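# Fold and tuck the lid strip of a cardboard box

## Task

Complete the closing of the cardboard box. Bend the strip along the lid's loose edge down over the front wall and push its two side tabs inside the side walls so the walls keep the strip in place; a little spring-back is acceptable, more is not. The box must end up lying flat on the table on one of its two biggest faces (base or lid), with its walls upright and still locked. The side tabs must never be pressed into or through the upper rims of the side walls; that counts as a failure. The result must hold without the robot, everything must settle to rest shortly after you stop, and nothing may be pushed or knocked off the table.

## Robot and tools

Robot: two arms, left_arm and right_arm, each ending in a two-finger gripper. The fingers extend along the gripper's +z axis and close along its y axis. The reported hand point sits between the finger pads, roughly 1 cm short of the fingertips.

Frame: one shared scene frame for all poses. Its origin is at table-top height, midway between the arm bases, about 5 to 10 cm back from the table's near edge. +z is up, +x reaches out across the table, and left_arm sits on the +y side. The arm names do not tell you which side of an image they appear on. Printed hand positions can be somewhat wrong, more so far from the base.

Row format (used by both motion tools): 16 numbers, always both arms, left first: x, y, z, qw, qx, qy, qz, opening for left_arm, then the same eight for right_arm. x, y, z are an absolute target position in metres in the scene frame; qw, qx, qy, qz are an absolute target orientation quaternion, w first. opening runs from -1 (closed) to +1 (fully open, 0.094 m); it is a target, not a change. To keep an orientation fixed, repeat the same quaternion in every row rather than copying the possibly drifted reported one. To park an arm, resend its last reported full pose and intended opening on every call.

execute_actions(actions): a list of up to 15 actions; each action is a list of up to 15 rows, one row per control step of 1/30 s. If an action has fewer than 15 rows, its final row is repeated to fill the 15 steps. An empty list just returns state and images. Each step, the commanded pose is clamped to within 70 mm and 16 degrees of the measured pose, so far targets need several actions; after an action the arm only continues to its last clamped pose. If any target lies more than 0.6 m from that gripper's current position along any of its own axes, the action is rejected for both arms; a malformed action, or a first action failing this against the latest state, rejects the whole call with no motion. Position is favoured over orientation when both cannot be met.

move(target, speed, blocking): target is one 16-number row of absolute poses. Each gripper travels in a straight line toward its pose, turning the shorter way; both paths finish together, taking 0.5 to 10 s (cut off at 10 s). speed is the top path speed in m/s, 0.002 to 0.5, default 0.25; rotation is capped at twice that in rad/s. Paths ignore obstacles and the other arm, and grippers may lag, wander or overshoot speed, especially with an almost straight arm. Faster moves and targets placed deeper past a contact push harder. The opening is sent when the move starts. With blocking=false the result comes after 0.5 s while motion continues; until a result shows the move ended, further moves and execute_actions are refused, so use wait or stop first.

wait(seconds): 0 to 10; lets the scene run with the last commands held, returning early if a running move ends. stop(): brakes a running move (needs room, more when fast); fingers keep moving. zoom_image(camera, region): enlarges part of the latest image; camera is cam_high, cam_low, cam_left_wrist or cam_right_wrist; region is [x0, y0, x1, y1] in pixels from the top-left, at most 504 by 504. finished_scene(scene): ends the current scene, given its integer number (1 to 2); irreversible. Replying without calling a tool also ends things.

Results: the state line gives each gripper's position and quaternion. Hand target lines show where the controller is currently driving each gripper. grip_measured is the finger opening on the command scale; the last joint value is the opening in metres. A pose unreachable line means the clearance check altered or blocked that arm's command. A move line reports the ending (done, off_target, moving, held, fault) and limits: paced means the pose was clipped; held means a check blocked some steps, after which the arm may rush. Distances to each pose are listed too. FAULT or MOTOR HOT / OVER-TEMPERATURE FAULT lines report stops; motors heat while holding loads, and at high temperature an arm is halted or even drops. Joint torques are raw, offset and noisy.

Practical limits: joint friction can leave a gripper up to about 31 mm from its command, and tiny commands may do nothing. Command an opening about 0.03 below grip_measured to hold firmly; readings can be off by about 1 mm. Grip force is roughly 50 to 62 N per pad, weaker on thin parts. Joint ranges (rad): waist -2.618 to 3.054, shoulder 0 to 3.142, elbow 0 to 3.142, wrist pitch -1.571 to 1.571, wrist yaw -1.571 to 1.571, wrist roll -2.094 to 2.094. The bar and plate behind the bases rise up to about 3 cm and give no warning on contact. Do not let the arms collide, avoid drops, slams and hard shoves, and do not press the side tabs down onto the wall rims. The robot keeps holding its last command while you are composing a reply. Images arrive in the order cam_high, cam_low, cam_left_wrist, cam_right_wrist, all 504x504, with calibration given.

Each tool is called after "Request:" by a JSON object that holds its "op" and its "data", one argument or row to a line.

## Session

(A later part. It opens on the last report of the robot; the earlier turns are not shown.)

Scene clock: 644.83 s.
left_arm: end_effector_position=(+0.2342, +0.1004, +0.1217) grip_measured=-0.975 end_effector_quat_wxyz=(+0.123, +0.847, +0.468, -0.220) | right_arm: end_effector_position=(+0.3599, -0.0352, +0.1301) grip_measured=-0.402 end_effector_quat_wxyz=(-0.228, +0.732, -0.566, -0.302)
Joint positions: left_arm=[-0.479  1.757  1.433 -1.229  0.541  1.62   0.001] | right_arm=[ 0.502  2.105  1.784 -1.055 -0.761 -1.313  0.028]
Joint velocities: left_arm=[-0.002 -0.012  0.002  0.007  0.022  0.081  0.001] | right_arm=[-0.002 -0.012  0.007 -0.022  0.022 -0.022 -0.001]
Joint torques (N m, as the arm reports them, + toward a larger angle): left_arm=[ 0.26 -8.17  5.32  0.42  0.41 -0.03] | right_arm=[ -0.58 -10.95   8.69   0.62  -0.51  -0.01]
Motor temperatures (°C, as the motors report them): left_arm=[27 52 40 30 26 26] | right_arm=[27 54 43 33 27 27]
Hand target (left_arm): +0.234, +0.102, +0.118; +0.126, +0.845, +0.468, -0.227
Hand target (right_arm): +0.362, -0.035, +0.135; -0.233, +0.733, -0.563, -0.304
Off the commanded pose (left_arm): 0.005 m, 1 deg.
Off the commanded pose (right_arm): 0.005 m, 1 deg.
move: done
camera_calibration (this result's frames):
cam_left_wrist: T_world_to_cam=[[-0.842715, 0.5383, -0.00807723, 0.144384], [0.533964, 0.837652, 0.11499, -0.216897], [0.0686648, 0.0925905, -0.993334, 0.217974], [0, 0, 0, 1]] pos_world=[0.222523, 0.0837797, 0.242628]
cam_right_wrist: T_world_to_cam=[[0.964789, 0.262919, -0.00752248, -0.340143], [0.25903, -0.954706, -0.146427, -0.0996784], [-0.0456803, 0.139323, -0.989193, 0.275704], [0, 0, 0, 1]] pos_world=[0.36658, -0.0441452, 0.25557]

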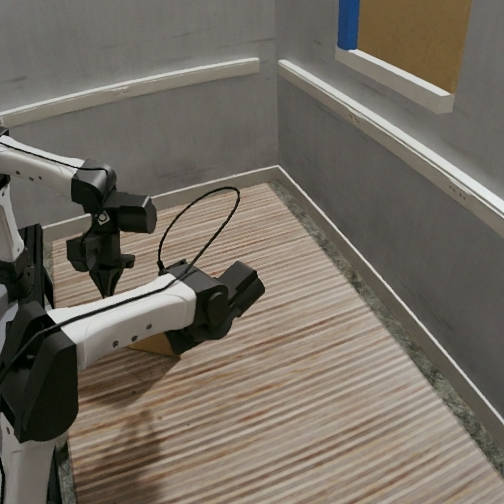

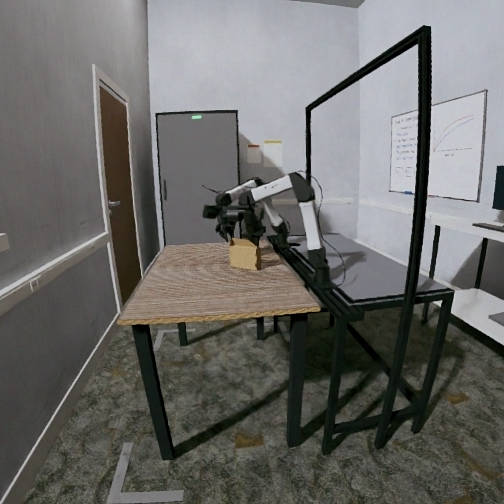

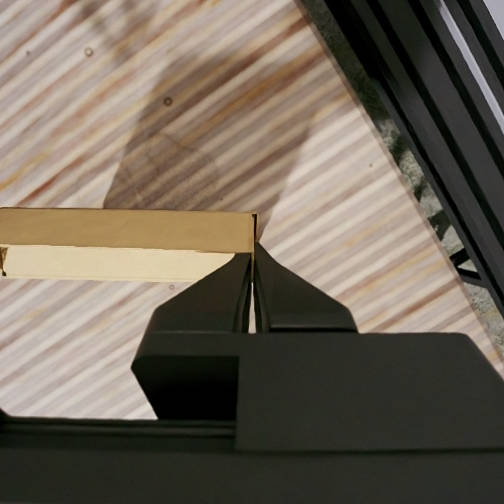

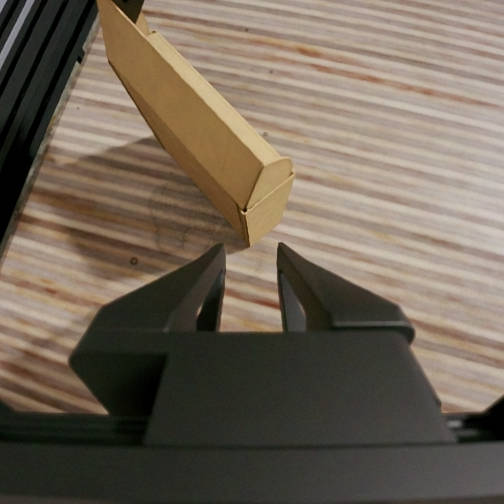

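Request:
{"op": "move", "data": {
  "target": [0.231,0.097,0.122,0.1255,0.845,0.468,-0.2265,-0.7, 0.362,-0.035,0.135,0.233,-0.733,0.563,0.304,-0.4],
  "speed": 0.02
}}

Request:
{"op": "move", "data": {
  "target": [0.26,0.14,0.165,0.1255,0.845,0.468,-0.2265,-0.7, 0.30,-0.07,0.15,0.335,-0.448,0.808,0.186,0.4],
  "speed": 0.08
}}

Request:
{"op": "move", "data": {
  "target": [0.328,0.11,0.085,0.186,0.808,0.448,-0.335,0.4, 0.262,-0.005,0.145,0.335,-0.448,0.808,0.186,0.4],
  "speed": 0.08
}}

Scene clock: 652.80 s.
left_arm: end_effector_position=(+0.2338, +0.0999, +0.1220) grip_measured=-0.702 end_effector_quat_wxyz=(+0.124, +0.846, +0.469, -0.222) | right_arm: end_effector_position=(+0.3599, -0.0352, +0.1301) grip_measured=-0.402 end_effector_quat_wxyz=(-0.228, +0.732, -0.566, -0.302)
Joint positions: left_arm=[-0.479  1.757  1.433 -1.229  0.545  1.616  0.014] | right_arm=[ 0.502  2.105  1.784 -1.056 -0.761 -1.313  0.028]
Joint velocities: left_arm=[-0.002 -0.002 -0.012  0.007  0.037 -0.066 -0.   ] | right_arm=[-0.017 -0.022  0.007 -0.022 -0.037  0.022 -0.   ]
Joint torques (N m, as the arm reports them, + toward a larger angle): left_arm=[-1.08 -8.57  6.18  0.34  0.41 -0.14] | right_arm=[ -0.57 -10.99   8.65   0.59  -0.54  -0.04]
Motor temperatures (°C, as the motors report them): left_arm=[27 51 40 30 26 26] | right_arm=[27 54 43 33 27 27]
Hand target (left_arm): +0.231, +0.097, +0.122; +0.125, +0.845, +0.468, -0.227
Hand target (right_arm): +0.362, -0.035, +0.135; -0.233, +0.733, -0.563, -0.304
Off the commanded pose (left_arm): 0.004 m, 1 deg.
Off the commanded pose (right_arm): 0.005 m, 1 deg.
move: done
camera_calibration (this result's frames):
cam_left_wrist: T_world_to_cam=[[-0.844582, 0.535392, -0.00603023, 0.144807], [0.531541, 0.839756, 0.11079, -0.215433], [0.06438, 0.090366, -0.993826, 0.219589], [0, 0, 0, 1]] pos_world=[0.222675, 0.0835393, 0.242974]
cam_right_wrist: T_world_to_cam=[[0.964786, 0.262918, -0.00789795, -0.34002], [0.258979, -0.95473, -0.14636, -0.0996847], [-0.0460211, 0.139161, -0.9892, 0.27581], [0, 0, 0, 1]] pos_world=[0.366556, -0.0441566, 0.255556]

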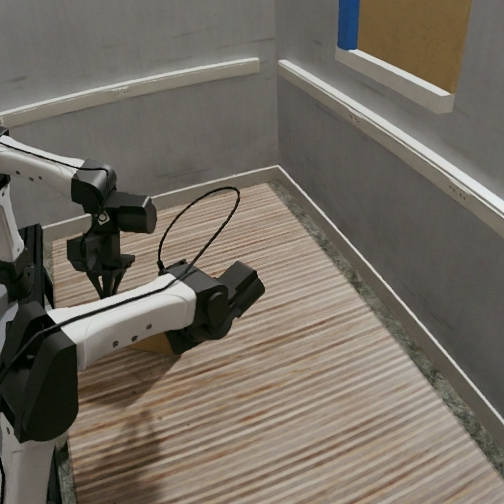

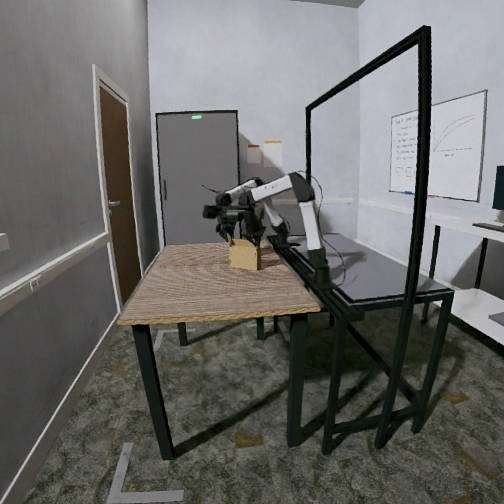

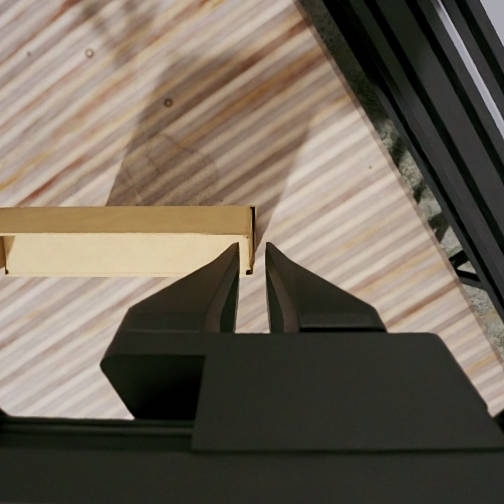

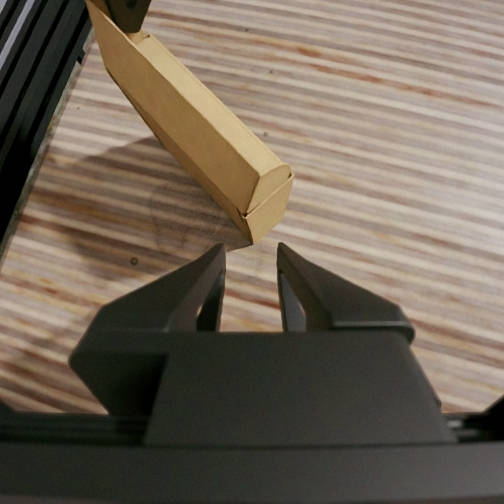

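Scene clock: 658.30 s.
left_arm: end_effector_position=(+0.2590, +0.1379, +0.1648) grip_measured=-0.701 end_effector_quat_wxyz=(+0.131, +0.848, +0.465, -0.219) | right_arm: end_effector_position=(+0.3056, -0.0659, +0.1592) grip_measured=+0.398 end_effector_quat_wxyz=(+0.338, -0.451, +0.805, +0.188)
Joint positions: left_arm=[-0.333  1.789  1.635 -1.473  0.545  1.793  0.014] | right_arm=[ 0.672  1.423  0.983 -0.359 -0.282 -0.298  0.066]
Joint velocities: left_arm=[-0.027  0.002  0.002  0.022 -0.037  0.081 -0.   ] | right_arm=[ 0.027  0.017  0.002  0.022  0.022 -0.051  0.   ]
Joint torques (N m, as the arm reports them, + toward a larger angle): left_arm=[ 0.55 -7.13  7.6  -0.12  0.36 -0.01] | right_arm=[ 0.63 -7.08  5.97  1.84 -0.03  0.14]
Motor temperatures (°C, as the motors report them): left_arm=[27 51 40 30 26 26] | right_arm=[27 54 43 34 27 27]
Hand target (left_arm): +0.261, +0.140, +0.165; +0.127, +0.845, +0.468, -0.226
Hand target (right_arm): +0.299, -0.068, +0.153; +0.333, -0.449, +0.808, +0.186
Off the commanded pose (left_arm): 0.002 m, 1 deg.
Off the commanded pose (right_arm): 0.012 m, 1 deg.
move: off_target (right_arm)
camera_calibration (this result's frames):
cam_left_wrist: T_world_to_cam=[[-0.841129, 0.540318, -0.0236236, 0.147321], [0.535028, 0.837688, 0.109658, -0.265905], [0.0790396, 0.0795975, -0.993689, 0.254702], [0, 0, 0, 1]] pos_world=[0.246051, 0.122872, 0.285733]
cam_right_wrist: T_world_to_cam=[[0.856978, -0.515344, 0.00289228, -0.299452], [-0.508004, -0.845689, -0.163529, 0.133599], [0.0867199, 0.138672, -0.986534, 0.265396], [0, 0, 0, 1]] pos_world=[0.301478, -0.0781411, 0.284536]

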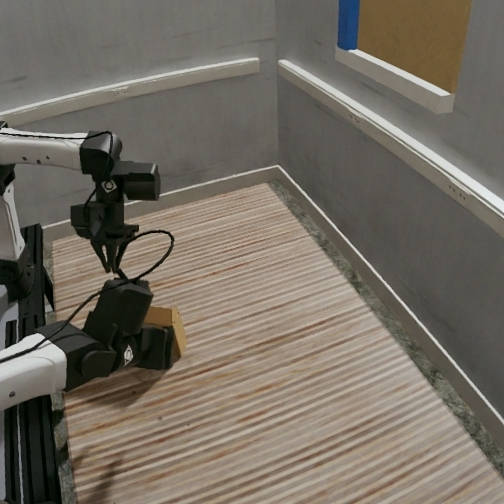

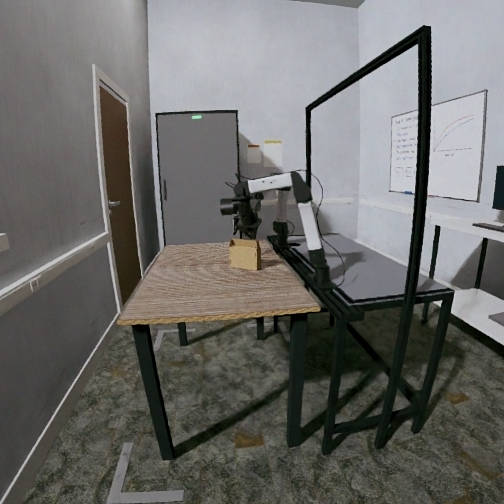

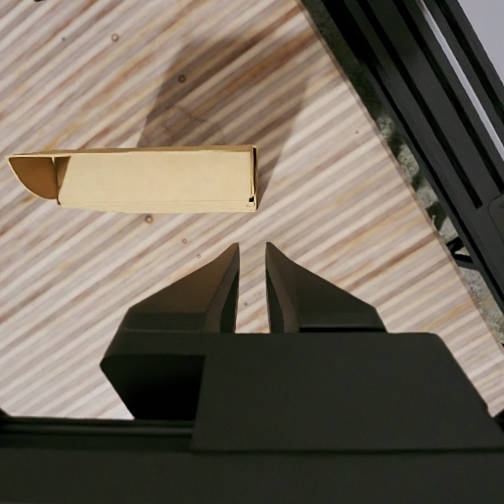

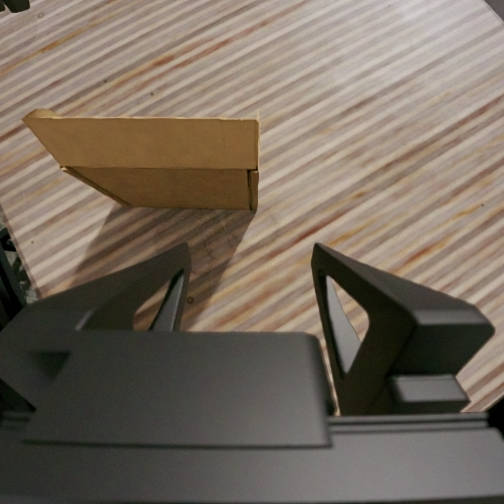

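Scene clock: 660.47 s.
left_arm: end_effector_position=(+0.3207, +0.1107, +0.0850) grip_measured=+0.399 end_effector_quat_wxyz=(+0.178, +0.810, +0.448, -0.335) | right_arm: end_effector_position=(+0.2644, -0.0029, +0.1571) grip_measured=+0.398 end_effector_quat_wxyz=(+0.345, -0.447, +0.802, +0.193)
Joint positions: left_arm=[-0.265  2.204  1.801 -1.407  0.78   1.942  0.066] | right_arm=[ 0.931  1.459  0.983 -0.268 -0.1   -0.106  0.066]
Joint velocities: left_arm=[-0.012 -0.007 -0.007  0.051 -0.037 -0.051 -0.002] | right_arm=[-0.012 -0.002  0.002  0.022 -0.022  0.022 -0.001]
Joint torques (N m, as the arm reports them, + toward a larger angle): left_arm=[  0.66 -10.78   7.32  -0.17   0.45  -0.03] | right_arm=[ 0.63 -5.02  7.05  1.98  0.02  0.14]
Motor temperatures (°C, as the motors report them): left_arm=[27 51 40 30 26 26] | right_arm=[27 53 43 34 27 27]
Hand target (left_arm): +0.327, +0.112, +0.085; +0.186, +0.808, +0.448, -0.335
Hand target (right_arm): +0.261, -0.004, +0.145; +0.334, -0.447, +0.808, +0.188
Off the commanded pose (left_arm): 0.007 m, 1 deg.
Off the commanded pose (right_arm): 0.013 m, 2 deg.
move: off_target (right_arm)
camera_calibration (this result's frames):
cam_left_wrist: T_world_to_cam=[[-0.840984, 0.541031, 0.0055227, 0.20948], [0.533974, 0.831574, -0.152831, -0.244017], [-0.0872789, -0.12558, -0.988237, 0.248338], [0, 0, 0, 1]] pos_world=[0.328142, 0.120769, 0.206966]
cam_right_wrist: T_world_to_cam=[[0.855454, -0.517878, -0.000747979, -0.230697], [-0.50928, -0.840987, -0.182688, 0.168964], [0.0939811, 0.156662, -0.983171, 0.255762], [0, 0, 0, 1]] pos_world=[0.259363, -0.0174445, 0.282153]

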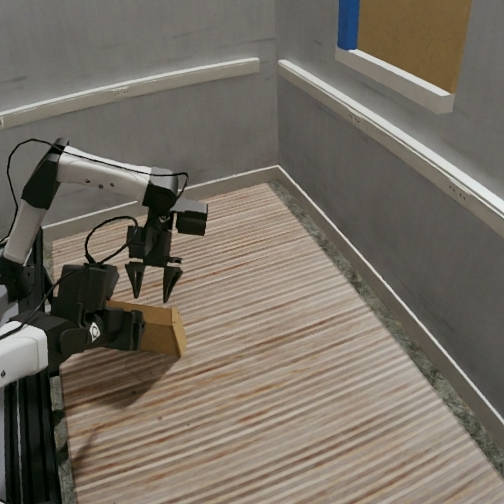

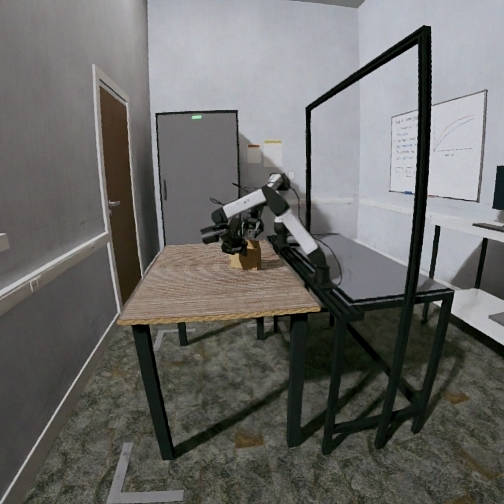

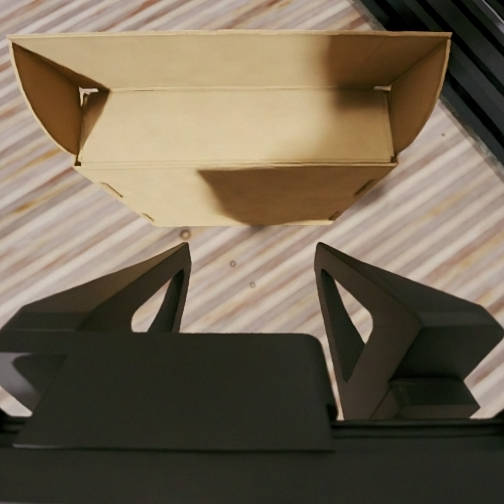

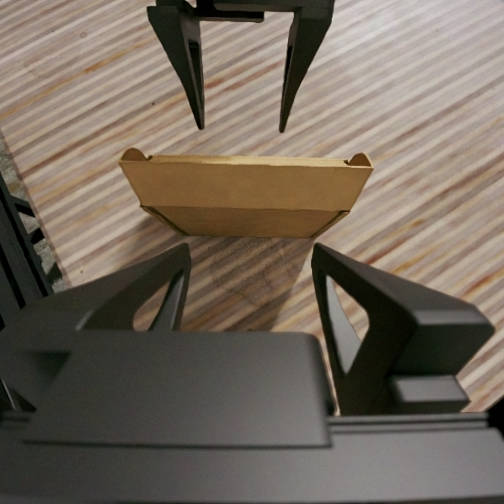

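Request:
{"op": "move", "data": {
  "target": [0.303,0.080,0.085,0.186,0.808,0.448,-0.335,0.4, 0.262,-0.005,0.130,0.502,-0.397,0.717,0.278,0.4],
  "speed": 0.05
}}

Scene clock: 673.73 s.
left_arm: end_effector_position=(+0.3067, +0.0812, +0.0796) grip_measured=+0.399 end_effector_quat_wxyz=(+0.178, +0.809, +0.449, -0.336) | right_arm: end_effector_position=(+0.2645, +0.0002, +0.1478) grip_measured=+0.398 end_effector_quat_wxyz=(+0.519, -0.396, +0.705, +0.278)
Joint positions: left_arm=[-0.345  2.168  1.73  -1.291  0.797  1.826  0.066] | right_arm=[ 0.923  1.465  0.523  0.646 -0.13  -0.072  0.066]
Joint velocities: left_arm=[ 0.017 -0.007 -0.022 -0.022 -0.051  0.037 -0.   ] | right_arm=[-0.032  0.002 -0.002 -0.022 -0.037 -0.022 -0.001]
Joint torques (N m, as the arm reports them, + toward a larger angle): left_arm=[ -0.68 -13.8    4.64   0.1    0.48  -0.16] | right_arm=[-0.88 -4.49  5.15  2.31 -0.13  0.08]
Motor temperatures (°C, as the motors report them): left_arm=[27 55 40 30 27 26] | right_arm=[27 49 43 37 27 27]
Hand target (left_arm): +0.303, +0.080, +0.085; +0.185, +0.808, +0.447, -0.335
Hand target (right_arm): +0.261, -0.006, +0.131; +0.503, -0.397, +0.717, +0.276
Off the commanded pose (left_arm): 0.007 m, 1 deg.
Off the commanded pose (right_arm): 0.019 m, 2 deg.
move: off_target (right_arm)
camera_calibration (this result's frames):
cam_left_wrist: T_world_to_cam=[[-0.842829, 0.538145, 0.00630633, 0.214436], [0.530951, 0.833362, -0.153619, -0.212], [-0.0879247, -0.126126, -0.98811, 0.238299], [0, 0, 0, 1]] pos_world=[0.314247, 0.0913305, 0.201546]
cam_right_wrist: T_world_to_cam=[[0.850893, -0.524817, 0.023401, -0.2315], [-0.412843, -0.695566, -0.588004, 0.204288], [0.324872, 0.490668, -0.808519, 0.159117], [0, 0, 0, 1]] pos_world=[0.229628, -0.057473, 0.254189]

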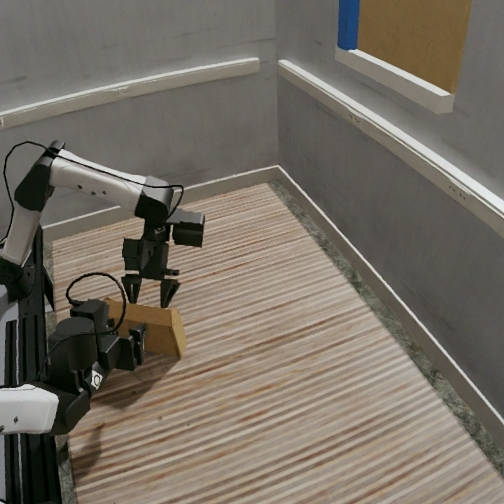

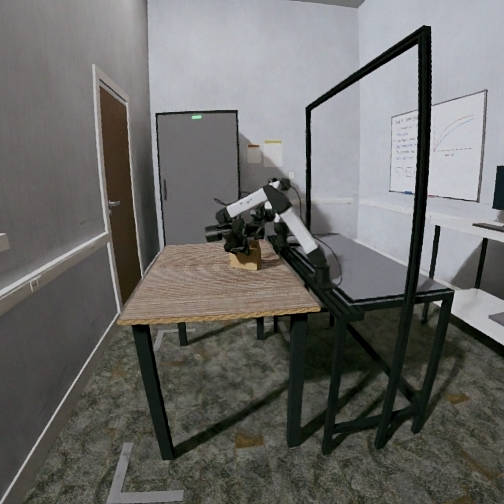

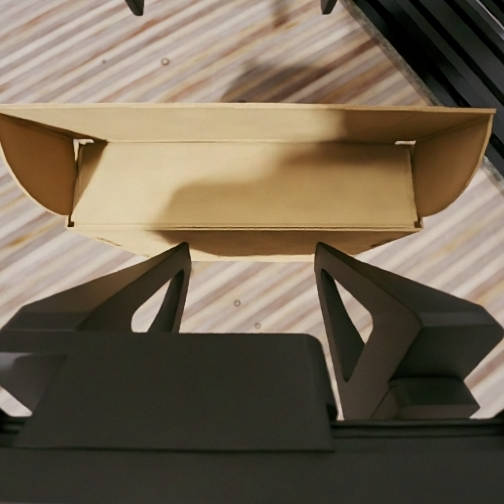

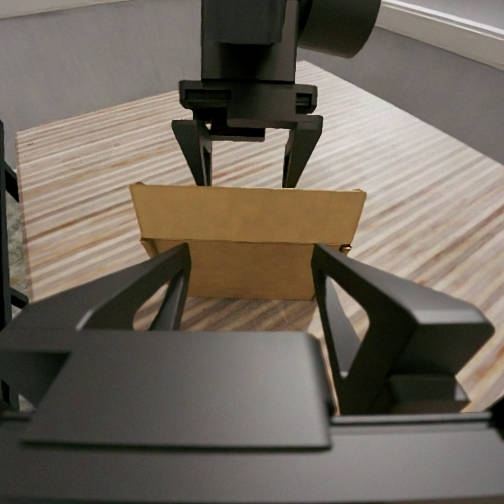

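Request:
{"op": "move", "data": {
  "target": [0.303,0.080,0.085,0.186,0.808,0.448,-0.335,0.4, 0.280,0.025,0.122,0.502,-0.397,0.717,0.278,0.4],
  "speed": 0.03
}}

Request:
{"op": "move", "data": {
  "target": [0.303,0.080,0.085,0.186,0.808,0.448,-0.335,0.4, 0.294,0.047,0.122,0.502,-0.397,0.717,0.278,0.4],
  "speed": 0.02
}}

Request:
{"op": "zoom_image", "data": {
  "camera": "cam_high",
  "region": [70,260,210,370]
}}

Scene clock: 679.77 s.
left_arm: end_effector_position=(+0.3071, +0.0809, +0.0796) grip_measured=+0.399 end_effector_quat_wxyz=(+0.179, +0.809, +0.449, -0.335) | right_arm: end_effector_position=(+0.2783, +0.0166, +0.1163) grip_measured=+0.398 end_effector_quat_wxyz=(+0.497, -0.399, +0.721, +0.273)
Joint positions: left_arm=[-0.345  2.168  1.73  -1.288  0.798  1.825  0.066] | right_arm=[ 0.923  1.634  0.586  0.697 -0.131 -0.063  0.066]
Joint velocities: left_arm=[ 0.007 -0.002  0.012 -0.051 -0.007 -0.022  0.001] | right_arm=[-0.007 -0.017 -0.002  0.051 -0.007 -0.051  0.   ]
Joint torques (N m, as the arm reports them, + toward a larger angle): left_arm=[ -0.66 -13.96   4.36   0.12   0.49  -0.17] | right_arm=[ 0.75 -5.55  8.41  2.36  0.    0.08]
Motor temperatures (°C, as the motors report them): left_arm=[27 57 40 30 27 26] | right_arm=[27 47 43 38 27 27]
Hand target (left_arm): +0.303, +0.080, +0.085; +0.186, +0.808, +0.448, -0.335
Hand target (right_arm): +0.280, +0.025, +0.122; +0.502, -0.397, +0.717, +0.278
Off the commanded pose (left_arm): 0.007 m, 1 deg.
Off the commanded pose (right_arm): 0.010 m, 1 deg.
move: done
camera_calibration (this result's frames):
cam_left_wrist: T_world_to_cam=[[-0.843161, 0.537643, 0.00445217, 0.215189], [0.530662, 0.833488, -0.153934, -0.211887], [-0.0864724, -0.127429, -0.988071, 0.237962], [0, 0, 0, 1]] pos_world=[0.314457, 0.0912334, 0.201549]
cam_right_wrist: T_world_to_cam=[[0.850215, -0.526393, 0.00675379, -0.231743], [-0.438527, -0.715277, -0.544127, 0.205292], [0.291255, 0.459663, -0.838976, 0.134558], [0, 0, 0, 1]] pos_world=[0.247866, -0.0369988, 0.226161]

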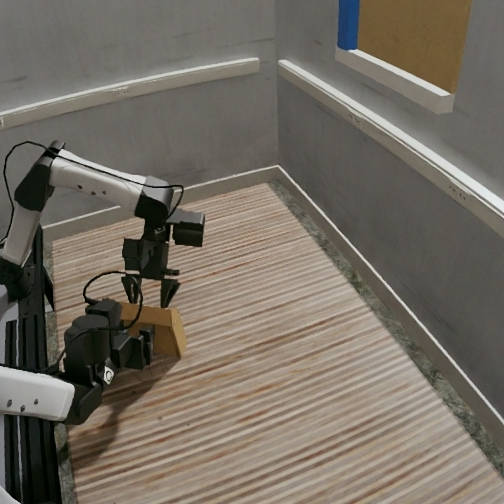

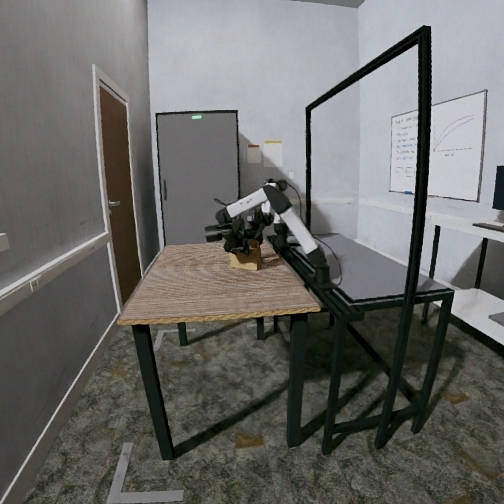

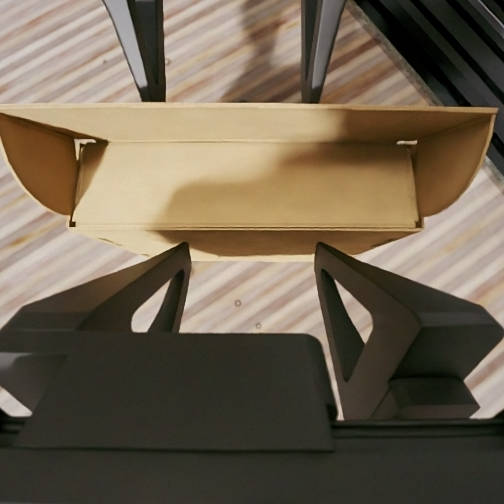

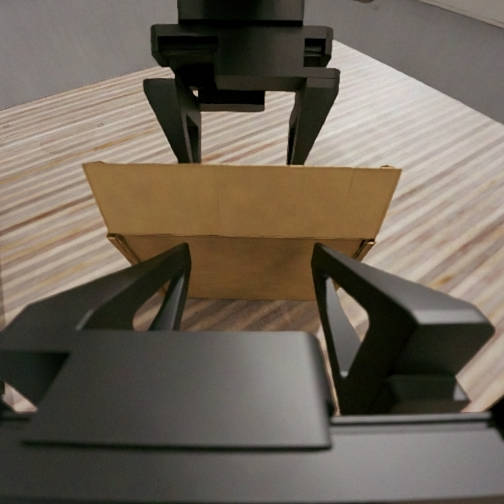

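Scene clock: 681.73 s.
left_arm: end_effector_position=(+0.3096, +0.0852, +0.0754) grip_measured=+0.399 end_effector_quat_wxyz=(+0.174, +0.809, +0.456, -0.328) | right_arm: end_effector_position=(+0.2937, +0.0386, +0.1246) grip_measured=+0.398 end_effector_quat_wxyz=(+0.508, -0.395, +0.714, +0.274)
Joint positions: left_arm=[-0.339  2.168  1.723 -1.276  0.779  1.815  0.066] | right_arm=[ 0.934  1.709  0.687  0.698 -0.116 -0.06   0.066]
Joint velocities: left_arm=[-0.002  0.007 -0.002 -0.081 -0.051  0.022 -0.002] | right_arm=[-0.007  0.007  0.007 -0.022 -0.037 -0.037  0.001]
Joint torques (N m, as the arm reports them, + toward a larger angle): left_arm=[ -1.12 -13.94   4.86   0.     0.68  -0.03] | right_arm=[ 0.88 -5.85  8.91  2.12 -0.06  0.17]
Motor temperatures (°C, as the motors report them): left_arm=[27 58 40 30 27 26] | right_arm=[27 47 43 38 27 27]
Hand target (left_arm): +0.303, +0.080, +0.085; +0.186, +0.808, +0.448, -0.335
Hand target (right_arm): +0.294, +0.046, +0.122; +0.502, -0.397, +0.717, +0.278
Off the commanded pose (left_arm): 0.013 m, 2 deg.
Off the commanded pose (right_arm): 0.009 m, 1 deg.
move: off_target (left_arm)
camera_calibration (this result's frames):
cam_left_wrist: T_world_to_cam=[[-0.848532, 0.529027, 0.0111293, 0.216852], [0.522999, 0.841688, -0.134287, -0.217191], [-0.0804088, -0.108126, -0.99088, 0.231253], [0, 0, 0, 1]] pos_world=[0.316192, 0.0930909, 0.197564]
cam_right_wrist: T_world_to_cam=[[0.847898, -0.529999, 0.0130777, -0.233282], [-0.430755, -0.703088, -0.565789, 0.232212], [0.309062, 0.474098, -0.824446, 0.119363], [0, 0, 0, 1]] pos_world=[0.260935, -0.0169638, 0.232842]

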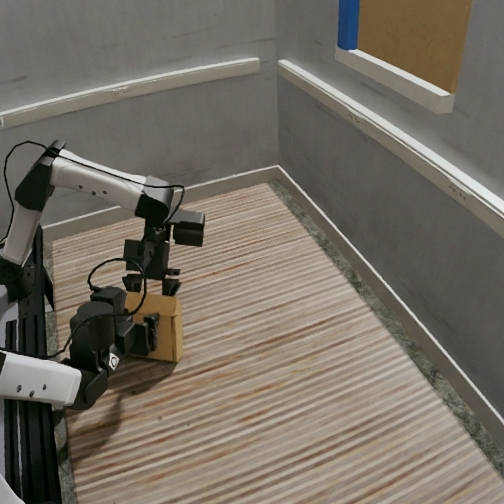

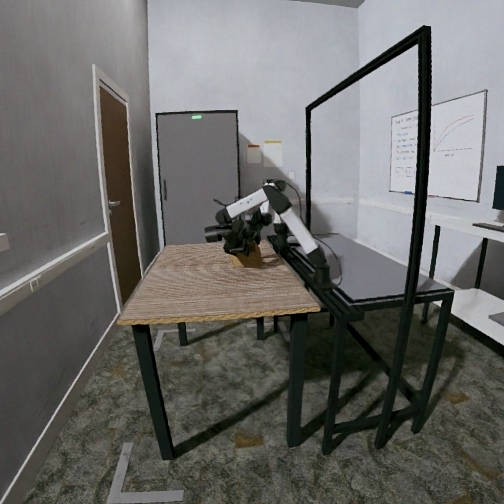

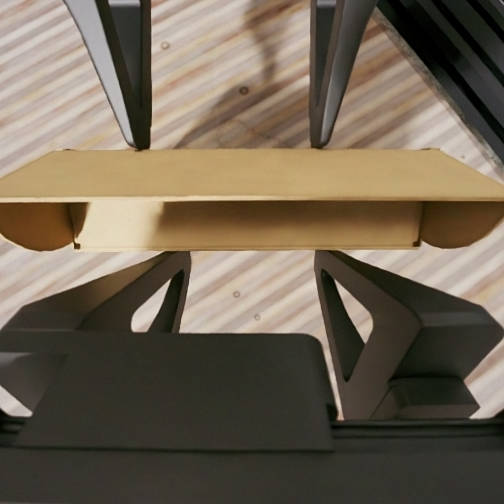

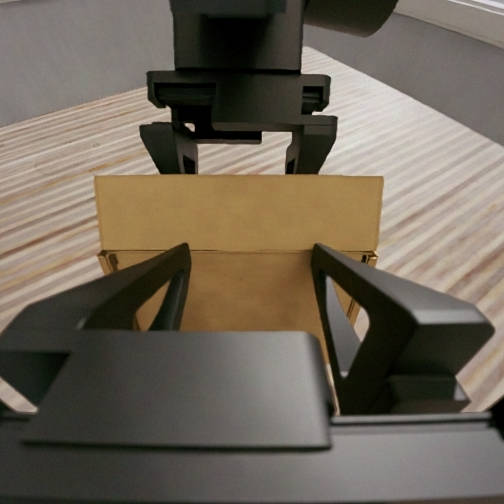

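Region (70, 260, 210, 370) of cam_high's 504x504 image, scaled by 3.600, with more detail than that image has; it fills the top 396 rows of this view, and the rest is white.

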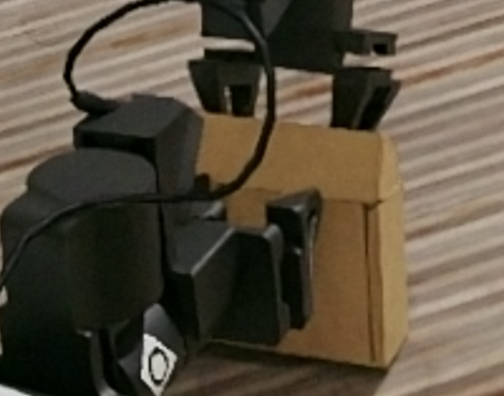

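Request:
{"op": "move", "data": {
  "target": [0.303,0.080,0.085,0.186,0.808,0.448,-0.335,0.4, 0.255,-0.015,0.135,0.502,-0.397,0.717,0.278,0.4],
  "speed": 0.02
}}

Scene clock: 687.57 s.
left_arm: end_effector_position=(+0.3080, +0.0814, +0.0776) grip_measured=+0.399 end_effector_quat_wxyz=(+0.179, +0.806, +0.454, -0.335) | right_arm: end_effector_position=(+0.2597, -0.0066, +0.1451) grip_measured=+0.398 end_effector_quat_wxyz=(+0.513, -0.393, +0.710, +0.281)
Joint positions: left_arm=[-0.343  2.168  1.723 -1.276  0.798  1.814  0.066] | right_arm=[ 0.919  1.436  0.495  0.634 -0.137 -0.06   0.066]
Joint velocities: left_arm=[-0.007  0.027  0.022 -0.066  0.022 -0.007 -0.001] | right_arm=[ 0.027  0.007  0.017  0.007 -0.007 -0.022 -0.   ]
Joint torques (N m, as the arm reports them, + toward a larger angle): left_arm=[ -0.84 -13.9    4.98  -0.02   0.49  -0.05] | right_arm=[-0.81 -6.23  5.07  2.06 -0.12  0.04]
Motor temperatures (°C, as the motors report them): left_arm=[27 60 39 30 27 26] | right_arm=[27 46 43 39 27 27]
Hand target (left_arm): +0.303, +0.080, +0.085; +0.186, +0.808, +0.448, -0.335
Hand target (right_arm): +0.255, -0.014, +0.135; +0.502, -0.397, +0.717, +0.278
Off the commanded pose (left_arm): 0.009 m, 1 deg.
Off the commanded pose (right_arm): 0.014 m, 2 deg.
move: off_target (right_arm)
camera_calibration (this result's frames):
cam_left_wrist: T_world_to_cam=[[-0.848421, 0.529256, 0.00830925, 0.21763], [0.521958, 0.839126, -0.153059, -0.210934], [-0.08798, -0.125522, -0.988182, 0.236442], [0, 0, 0, 1]] pos_world=[0.315543, 0.0914961, 0.199554]
cam_right_wrist: T_world_to_cam=[[0.850164, -0.52644, 0.00906725, -0.228651], [-0.424174, -0.695011, -0.580548, 0.197852], [0.311926, 0.489715, -0.814175, 0.166023], [0, 0, 0, 1]] pos_world=[0.226528, -0.0641661, 0.252108]

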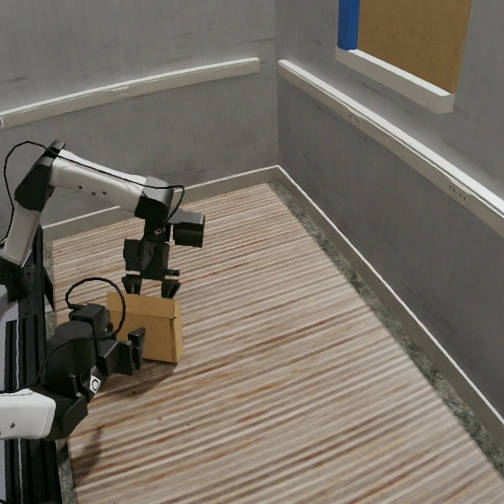

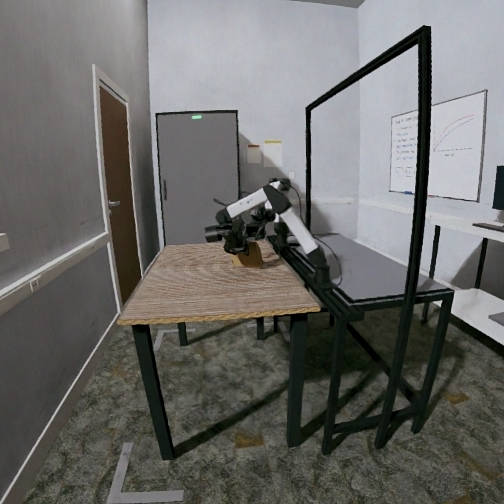

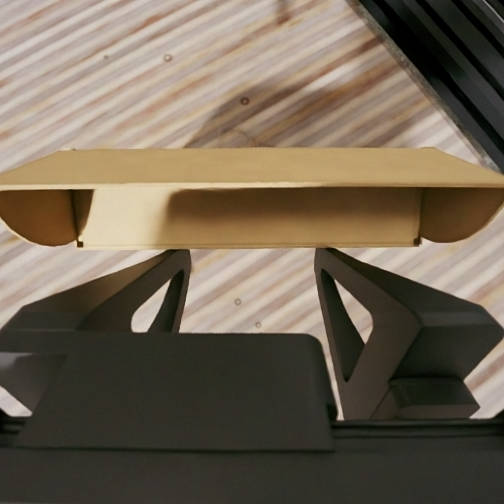

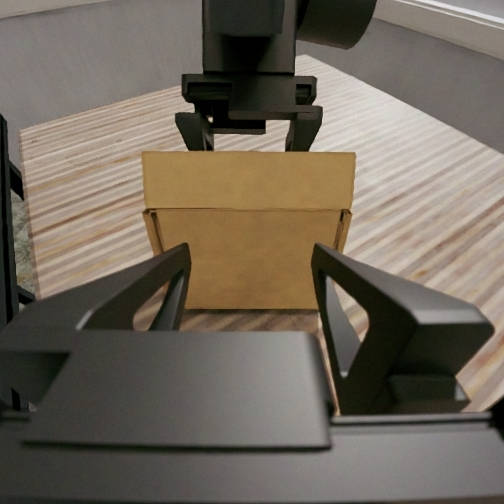

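Request:
{"op": "move", "data": {
  "target": [0.291,0.057,0.105,0.186,0.808,0.448,-0.335,0.4, 0.245,-0.03,0.135,0.502,-0.397,0.717,0.278,0.4],
  "speed": 0.02
}}

Scene clock: 695.23 s.
left_arm: end_effector_position=(+0.2910, +0.0597, +0.0930) grip_measured=+0.399 end_effector_quat_wxyz=(+0.171, +0.807, +0.452, -0.340) | right_arm: end_effector_position=(+0.2499, -0.0220, +0.1445) grip_measured=+0.398 end_effector_quat_wxyz=(+0.511, -0.392, +0.711, +0.281)
Joint positions: left_arm=[-0.409  2.127  1.723 -1.276  0.805  1.735  0.066] | right_arm=[ 0.907  1.357  0.432  0.616 -0.149 -0.06   0.066]
Joint velocities: left_arm=[-0.007 -0.002  0.002 -0.066 -0.007  0.037  0.   ] | right_arm=[ 0.007 -0.002 -0.012 -0.007  0.022  0.051  0.001]
Joint torques (N m, as the arm reports them, + toward a larger angle): left_arm=[ -0.68 -13.63   6.51   0.09   0.49  -0.17] | right_arm=[-0.98 -5.73  5.16  2.07 -0.17  0.  ]
Motor temperatures (°C, as the motors report them): left_arm=[27 62 39 30 27 26] | right_arm=[27 45 42 39 27 27]
Hand target (left_arm): +0.292, +0.057, +0.105; +0.185, +0.808, +0.448, -0.335
Hand target (right_arm): +0.245, -0.029, +0.135; +0.502, -0.397, +0.716, +0.278
Off the commanded pose (left_arm): 0.012 m, 2 deg.
Off the commanded pose (right_arm): 0.013 m, 1 deg.
move: off_target (left_arm, right_arm)
camera_calibration (this result's frames):
cam_left_wrist: T_world_to_cam=[[-0.84284, 0.537654, 0.0234284, 0.21107], [0.528245, 0.834841, -0.154913, -0.182931], [-0.102849, -0.118191, -0.98765, 0.251239], [0, 0, 0, 1]] pos_world=[0.30037, 0.0689298, 0.214852]
cam_right_wrist: T_world_to_cam=[[0.849863, -0.52698, 0.00506028, -0.227865], [-0.427096, -0.694341, -0.579205, 0.183213], [0.308743, 0.490084, -0.815166, 0.177074], [0, 0, 0, 1]] pos_world=[0.217234, -0.0796489, 0.251616]

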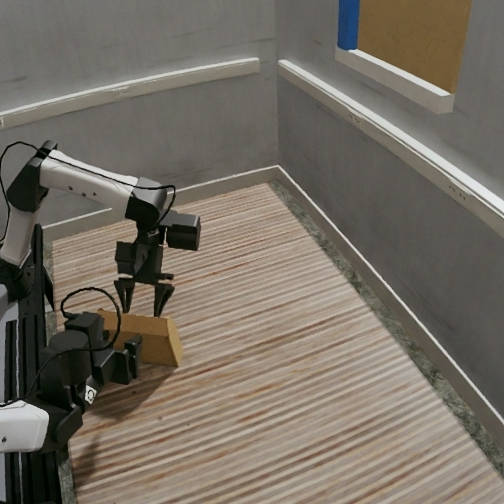

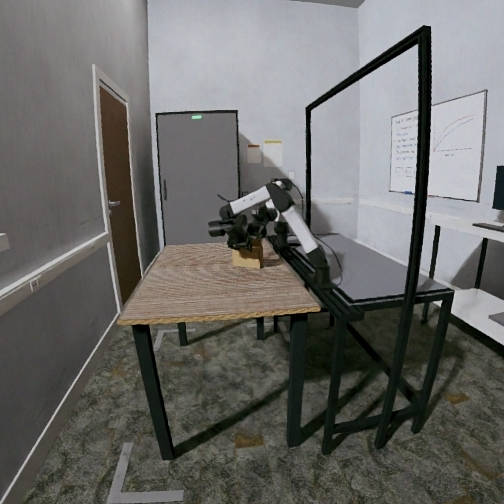

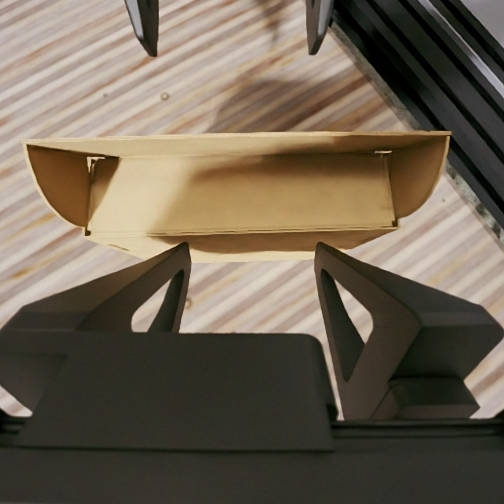

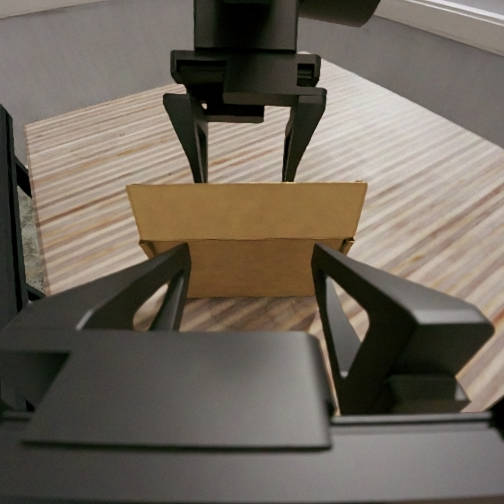

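Request:
{"op": "move", "data": {
  "target": [0.289,0.054,0.110,0.186,0.808,0.448,-0.335,0.4, 0.262,-0.005,0.165,0.4375,-0.42,0.758,0.2425,0.4],
  "speed": 0.04
}}

Request:
{"op": "move", "data": {
  "target": [0.289,0.054,0.110,0.186,0.808,0.448,-0.335,0.4, 0.285,0.036,0.160,0.4375,-0.42,0.758,0.2425,0.4],
  "speed": 0.04
}}

Request:
{"op": "zoom_image", "data": {
  "camera": "cam_high",
  "region": [70,260,210,380]
}}

Scene clock: 705.57 s.
left_arm: end_effector_position=(+0.2899, +0.0585, +0.0931) grip_measured=+0.399 end_effector_quat_wxyz=(+0.169, +0.804, +0.456, -0.342) | right_arm: end_effector_position=(+0.2620, -0.0084, +0.1608) grip_measured=+0.398 end_effector_quat_wxyz=(+0.436, -0.415, +0.759, +0.247)
Joint positions: left_arm=[-0.413  2.127  1.723 -1.276  0.806  1.721  0.066] | right_arm=[ 0.912  1.357  0.716  0.134 -0.136 -0.072  0.066]
Joint velocities: left_arm=[ 0.017  0.012  0.012  0.022 -0.081 -0.051  0.001] | right_arm=[ 0.002  0.002 -0.007 -0.007 -0.007 -0.051 -0.   ]
Joint torques (N m, as the arm reports them, + toward a larger angle): left_arm=[ -0.98 -14.47   6.73   0.05   0.5   -0.19] | right_arm=[ 0.68 -4.97  9.66  2.09  0.03 -0.04]
Motor temperatures (°C, as the motors report them): left_arm=[27 65 39 29 27 26] | right_arm=[27 44 42 40 27 27]
Hand target (left_arm): +0.289, +0.054, +0.110; +0.186, +0.808, +0.448, -0.335
Hand target (right_arm): +0.262, -0.005, +0.165; +0.437, -0.420, +0.757, +0.243
Off the commanded pose (left_arm): 0.018 m, 2 deg.
Off the commanded pose (right_arm): 0.005 m, 1 deg.
move: off_target (left_arm)
camera_calibration (this result's frames):
cam_left_wrist: T_world_to_cam=[[-0.845861, 0.532377, 0.0330729, 0.211094], [0.521788, 0.838719, -0.155846, -0.179545], [-0.110708, -0.114567, -0.987227, 0.253104], [0, 0, 0, 1]] pos_world=[0.300261, 0.0672038, 0.214908]
cam_right_wrist: T_world_to_cam=[[0.849571, -0.527361, -0.0109835, -0.228389], [-0.485057, -0.7729, -0.409079, 0.194431], [0.207243, 0.352869, -0.912433, 0.221059], [0, 0, 0, 1]] pos_world=[0.24253, -0.0481731, 0.278731]

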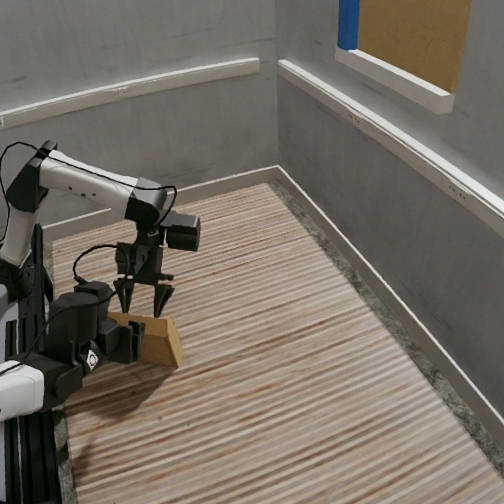

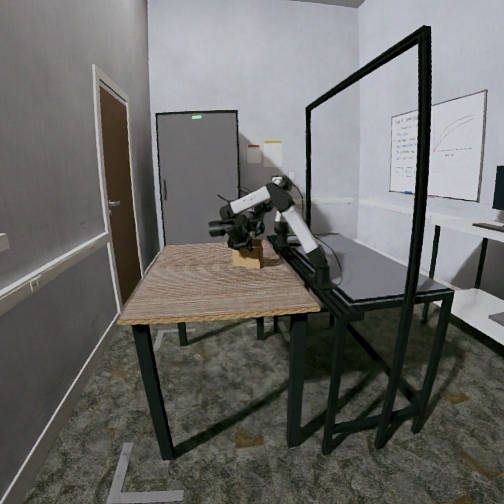

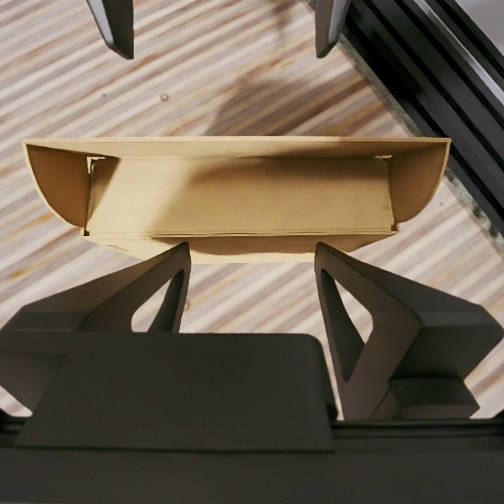

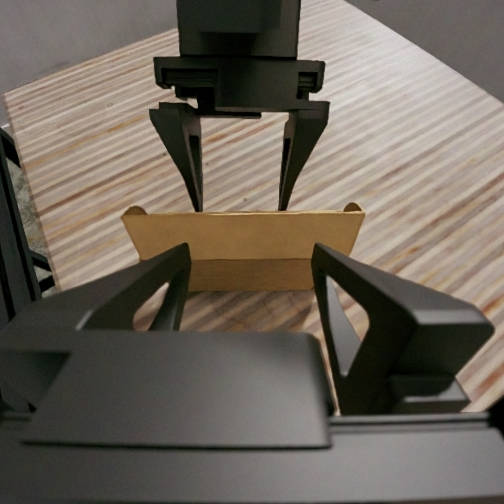

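Scene clock: 707.10 s.
left_arm: end_effector_position=(+0.2899, +0.0585, +0.0931) grip_measured=+0.399 end_effector_quat_wxyz=(+0.169, +0.804, +0.456, -0.342) | right_arm: end_effector_position=(+0.2825, +0.0282, +0.1544) grip_measured=+0.398 end_effector_quat_wxyz=(+0.431, -0.422, +0.761, +0.240)
Joint positions: left_arm=[-0.413  2.127  1.723 -1.276  0.806  1.72   0.066] | right_arm=[ 0.942  1.536  0.862  0.15  -0.108 -0.073  0.066]
Joint velocities: left_arm=[-0.007 -0.002 -0.012  0.051 -0.022 -0.007 -0.001] | right_arm=[-0.012 -0.017  0.012 -0.037  0.037  0.007  0.   ]
Joint torques (N m, as the arm reports them, + toward a larger angle): left_arm=[ -1.08 -14.45   6.73   0.05   0.49  -0.16] | right_arm=[ 0.65 -5.68  9.96  2.23 -0.02  0.13]
Motor temperatures (°C, as the motors report them): left_arm=[27 65 39 29 27 26] | right_arm=[27 44 43 40 27 27]
Hand target (left_arm): +0.289, +0.054, +0.110; +0.186, +0.808, +0.448, -0.335
Hand target (right_arm): +0.285, +0.036, +0.160; +0.437, -0.420, +0.758, +0.243
Off the commanded pose (left_arm): 0.018 m, 2 deg.
Off the commanded pose (right_arm): 0.010 m, 1 deg.
move: off_target (left_arm)
camera_calibration (this result's frames):
cam_left_wrist: T_world_to_cam=[[-0.846271, 0.531675, 0.0338785, 0.211178], [0.521003, 0.839213, -0.155814, -0.179349], [-0.111274, -0.11421, -0.987205, 0.253245], [0, 0, 0, 1]] pos_world=[0.300335, 0.067157, 0.214905]
cam_right_wrist: T_world_to_cam=[[0.852756, -0.52231, 0.000113781, -0.229327], [-0.480446, -0.784492, -0.392102, 0.226511], [0.204888, 0.334313, -0.919922, 0.200359], [0, 0, 0, 1]] pos_world=[0.263335, -0.00906646, 0.273156]

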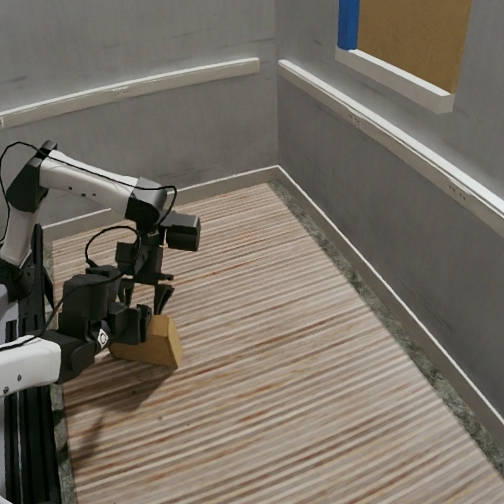

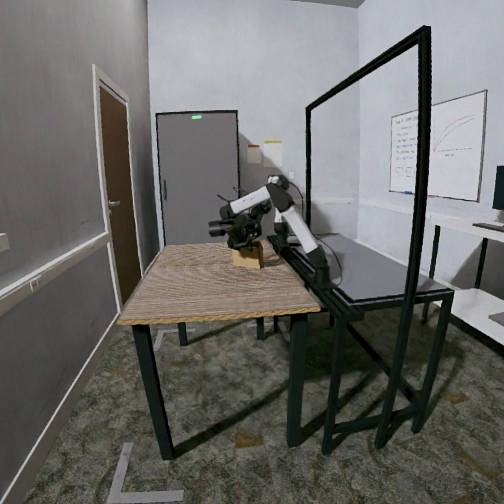

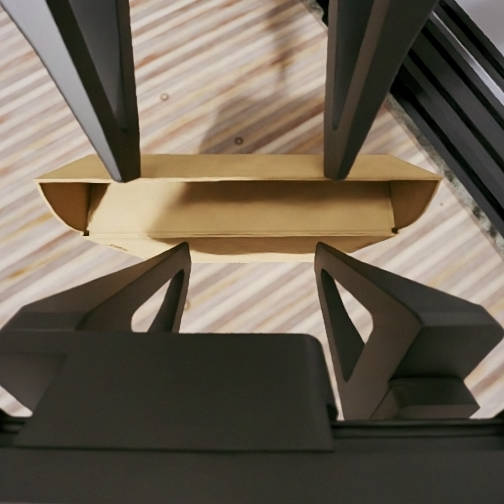

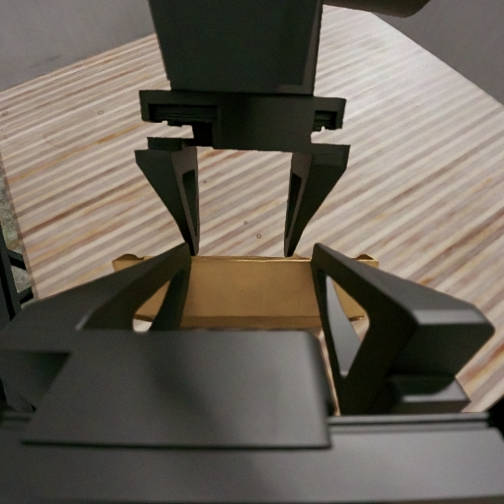

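Region (70, 260, 210, 380) of cam_high's 504x504 image, scaled by 3.600, with more detail than that image has; it fills the top 432 rows of this view, and the rest is white.

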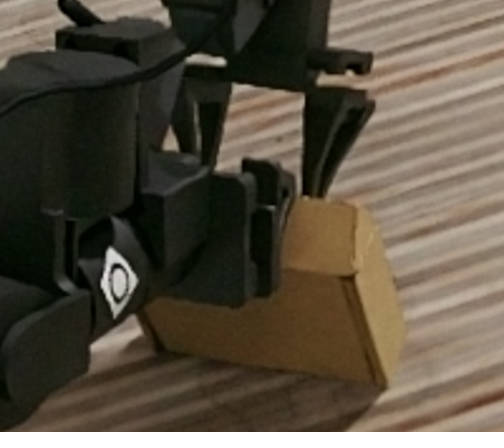

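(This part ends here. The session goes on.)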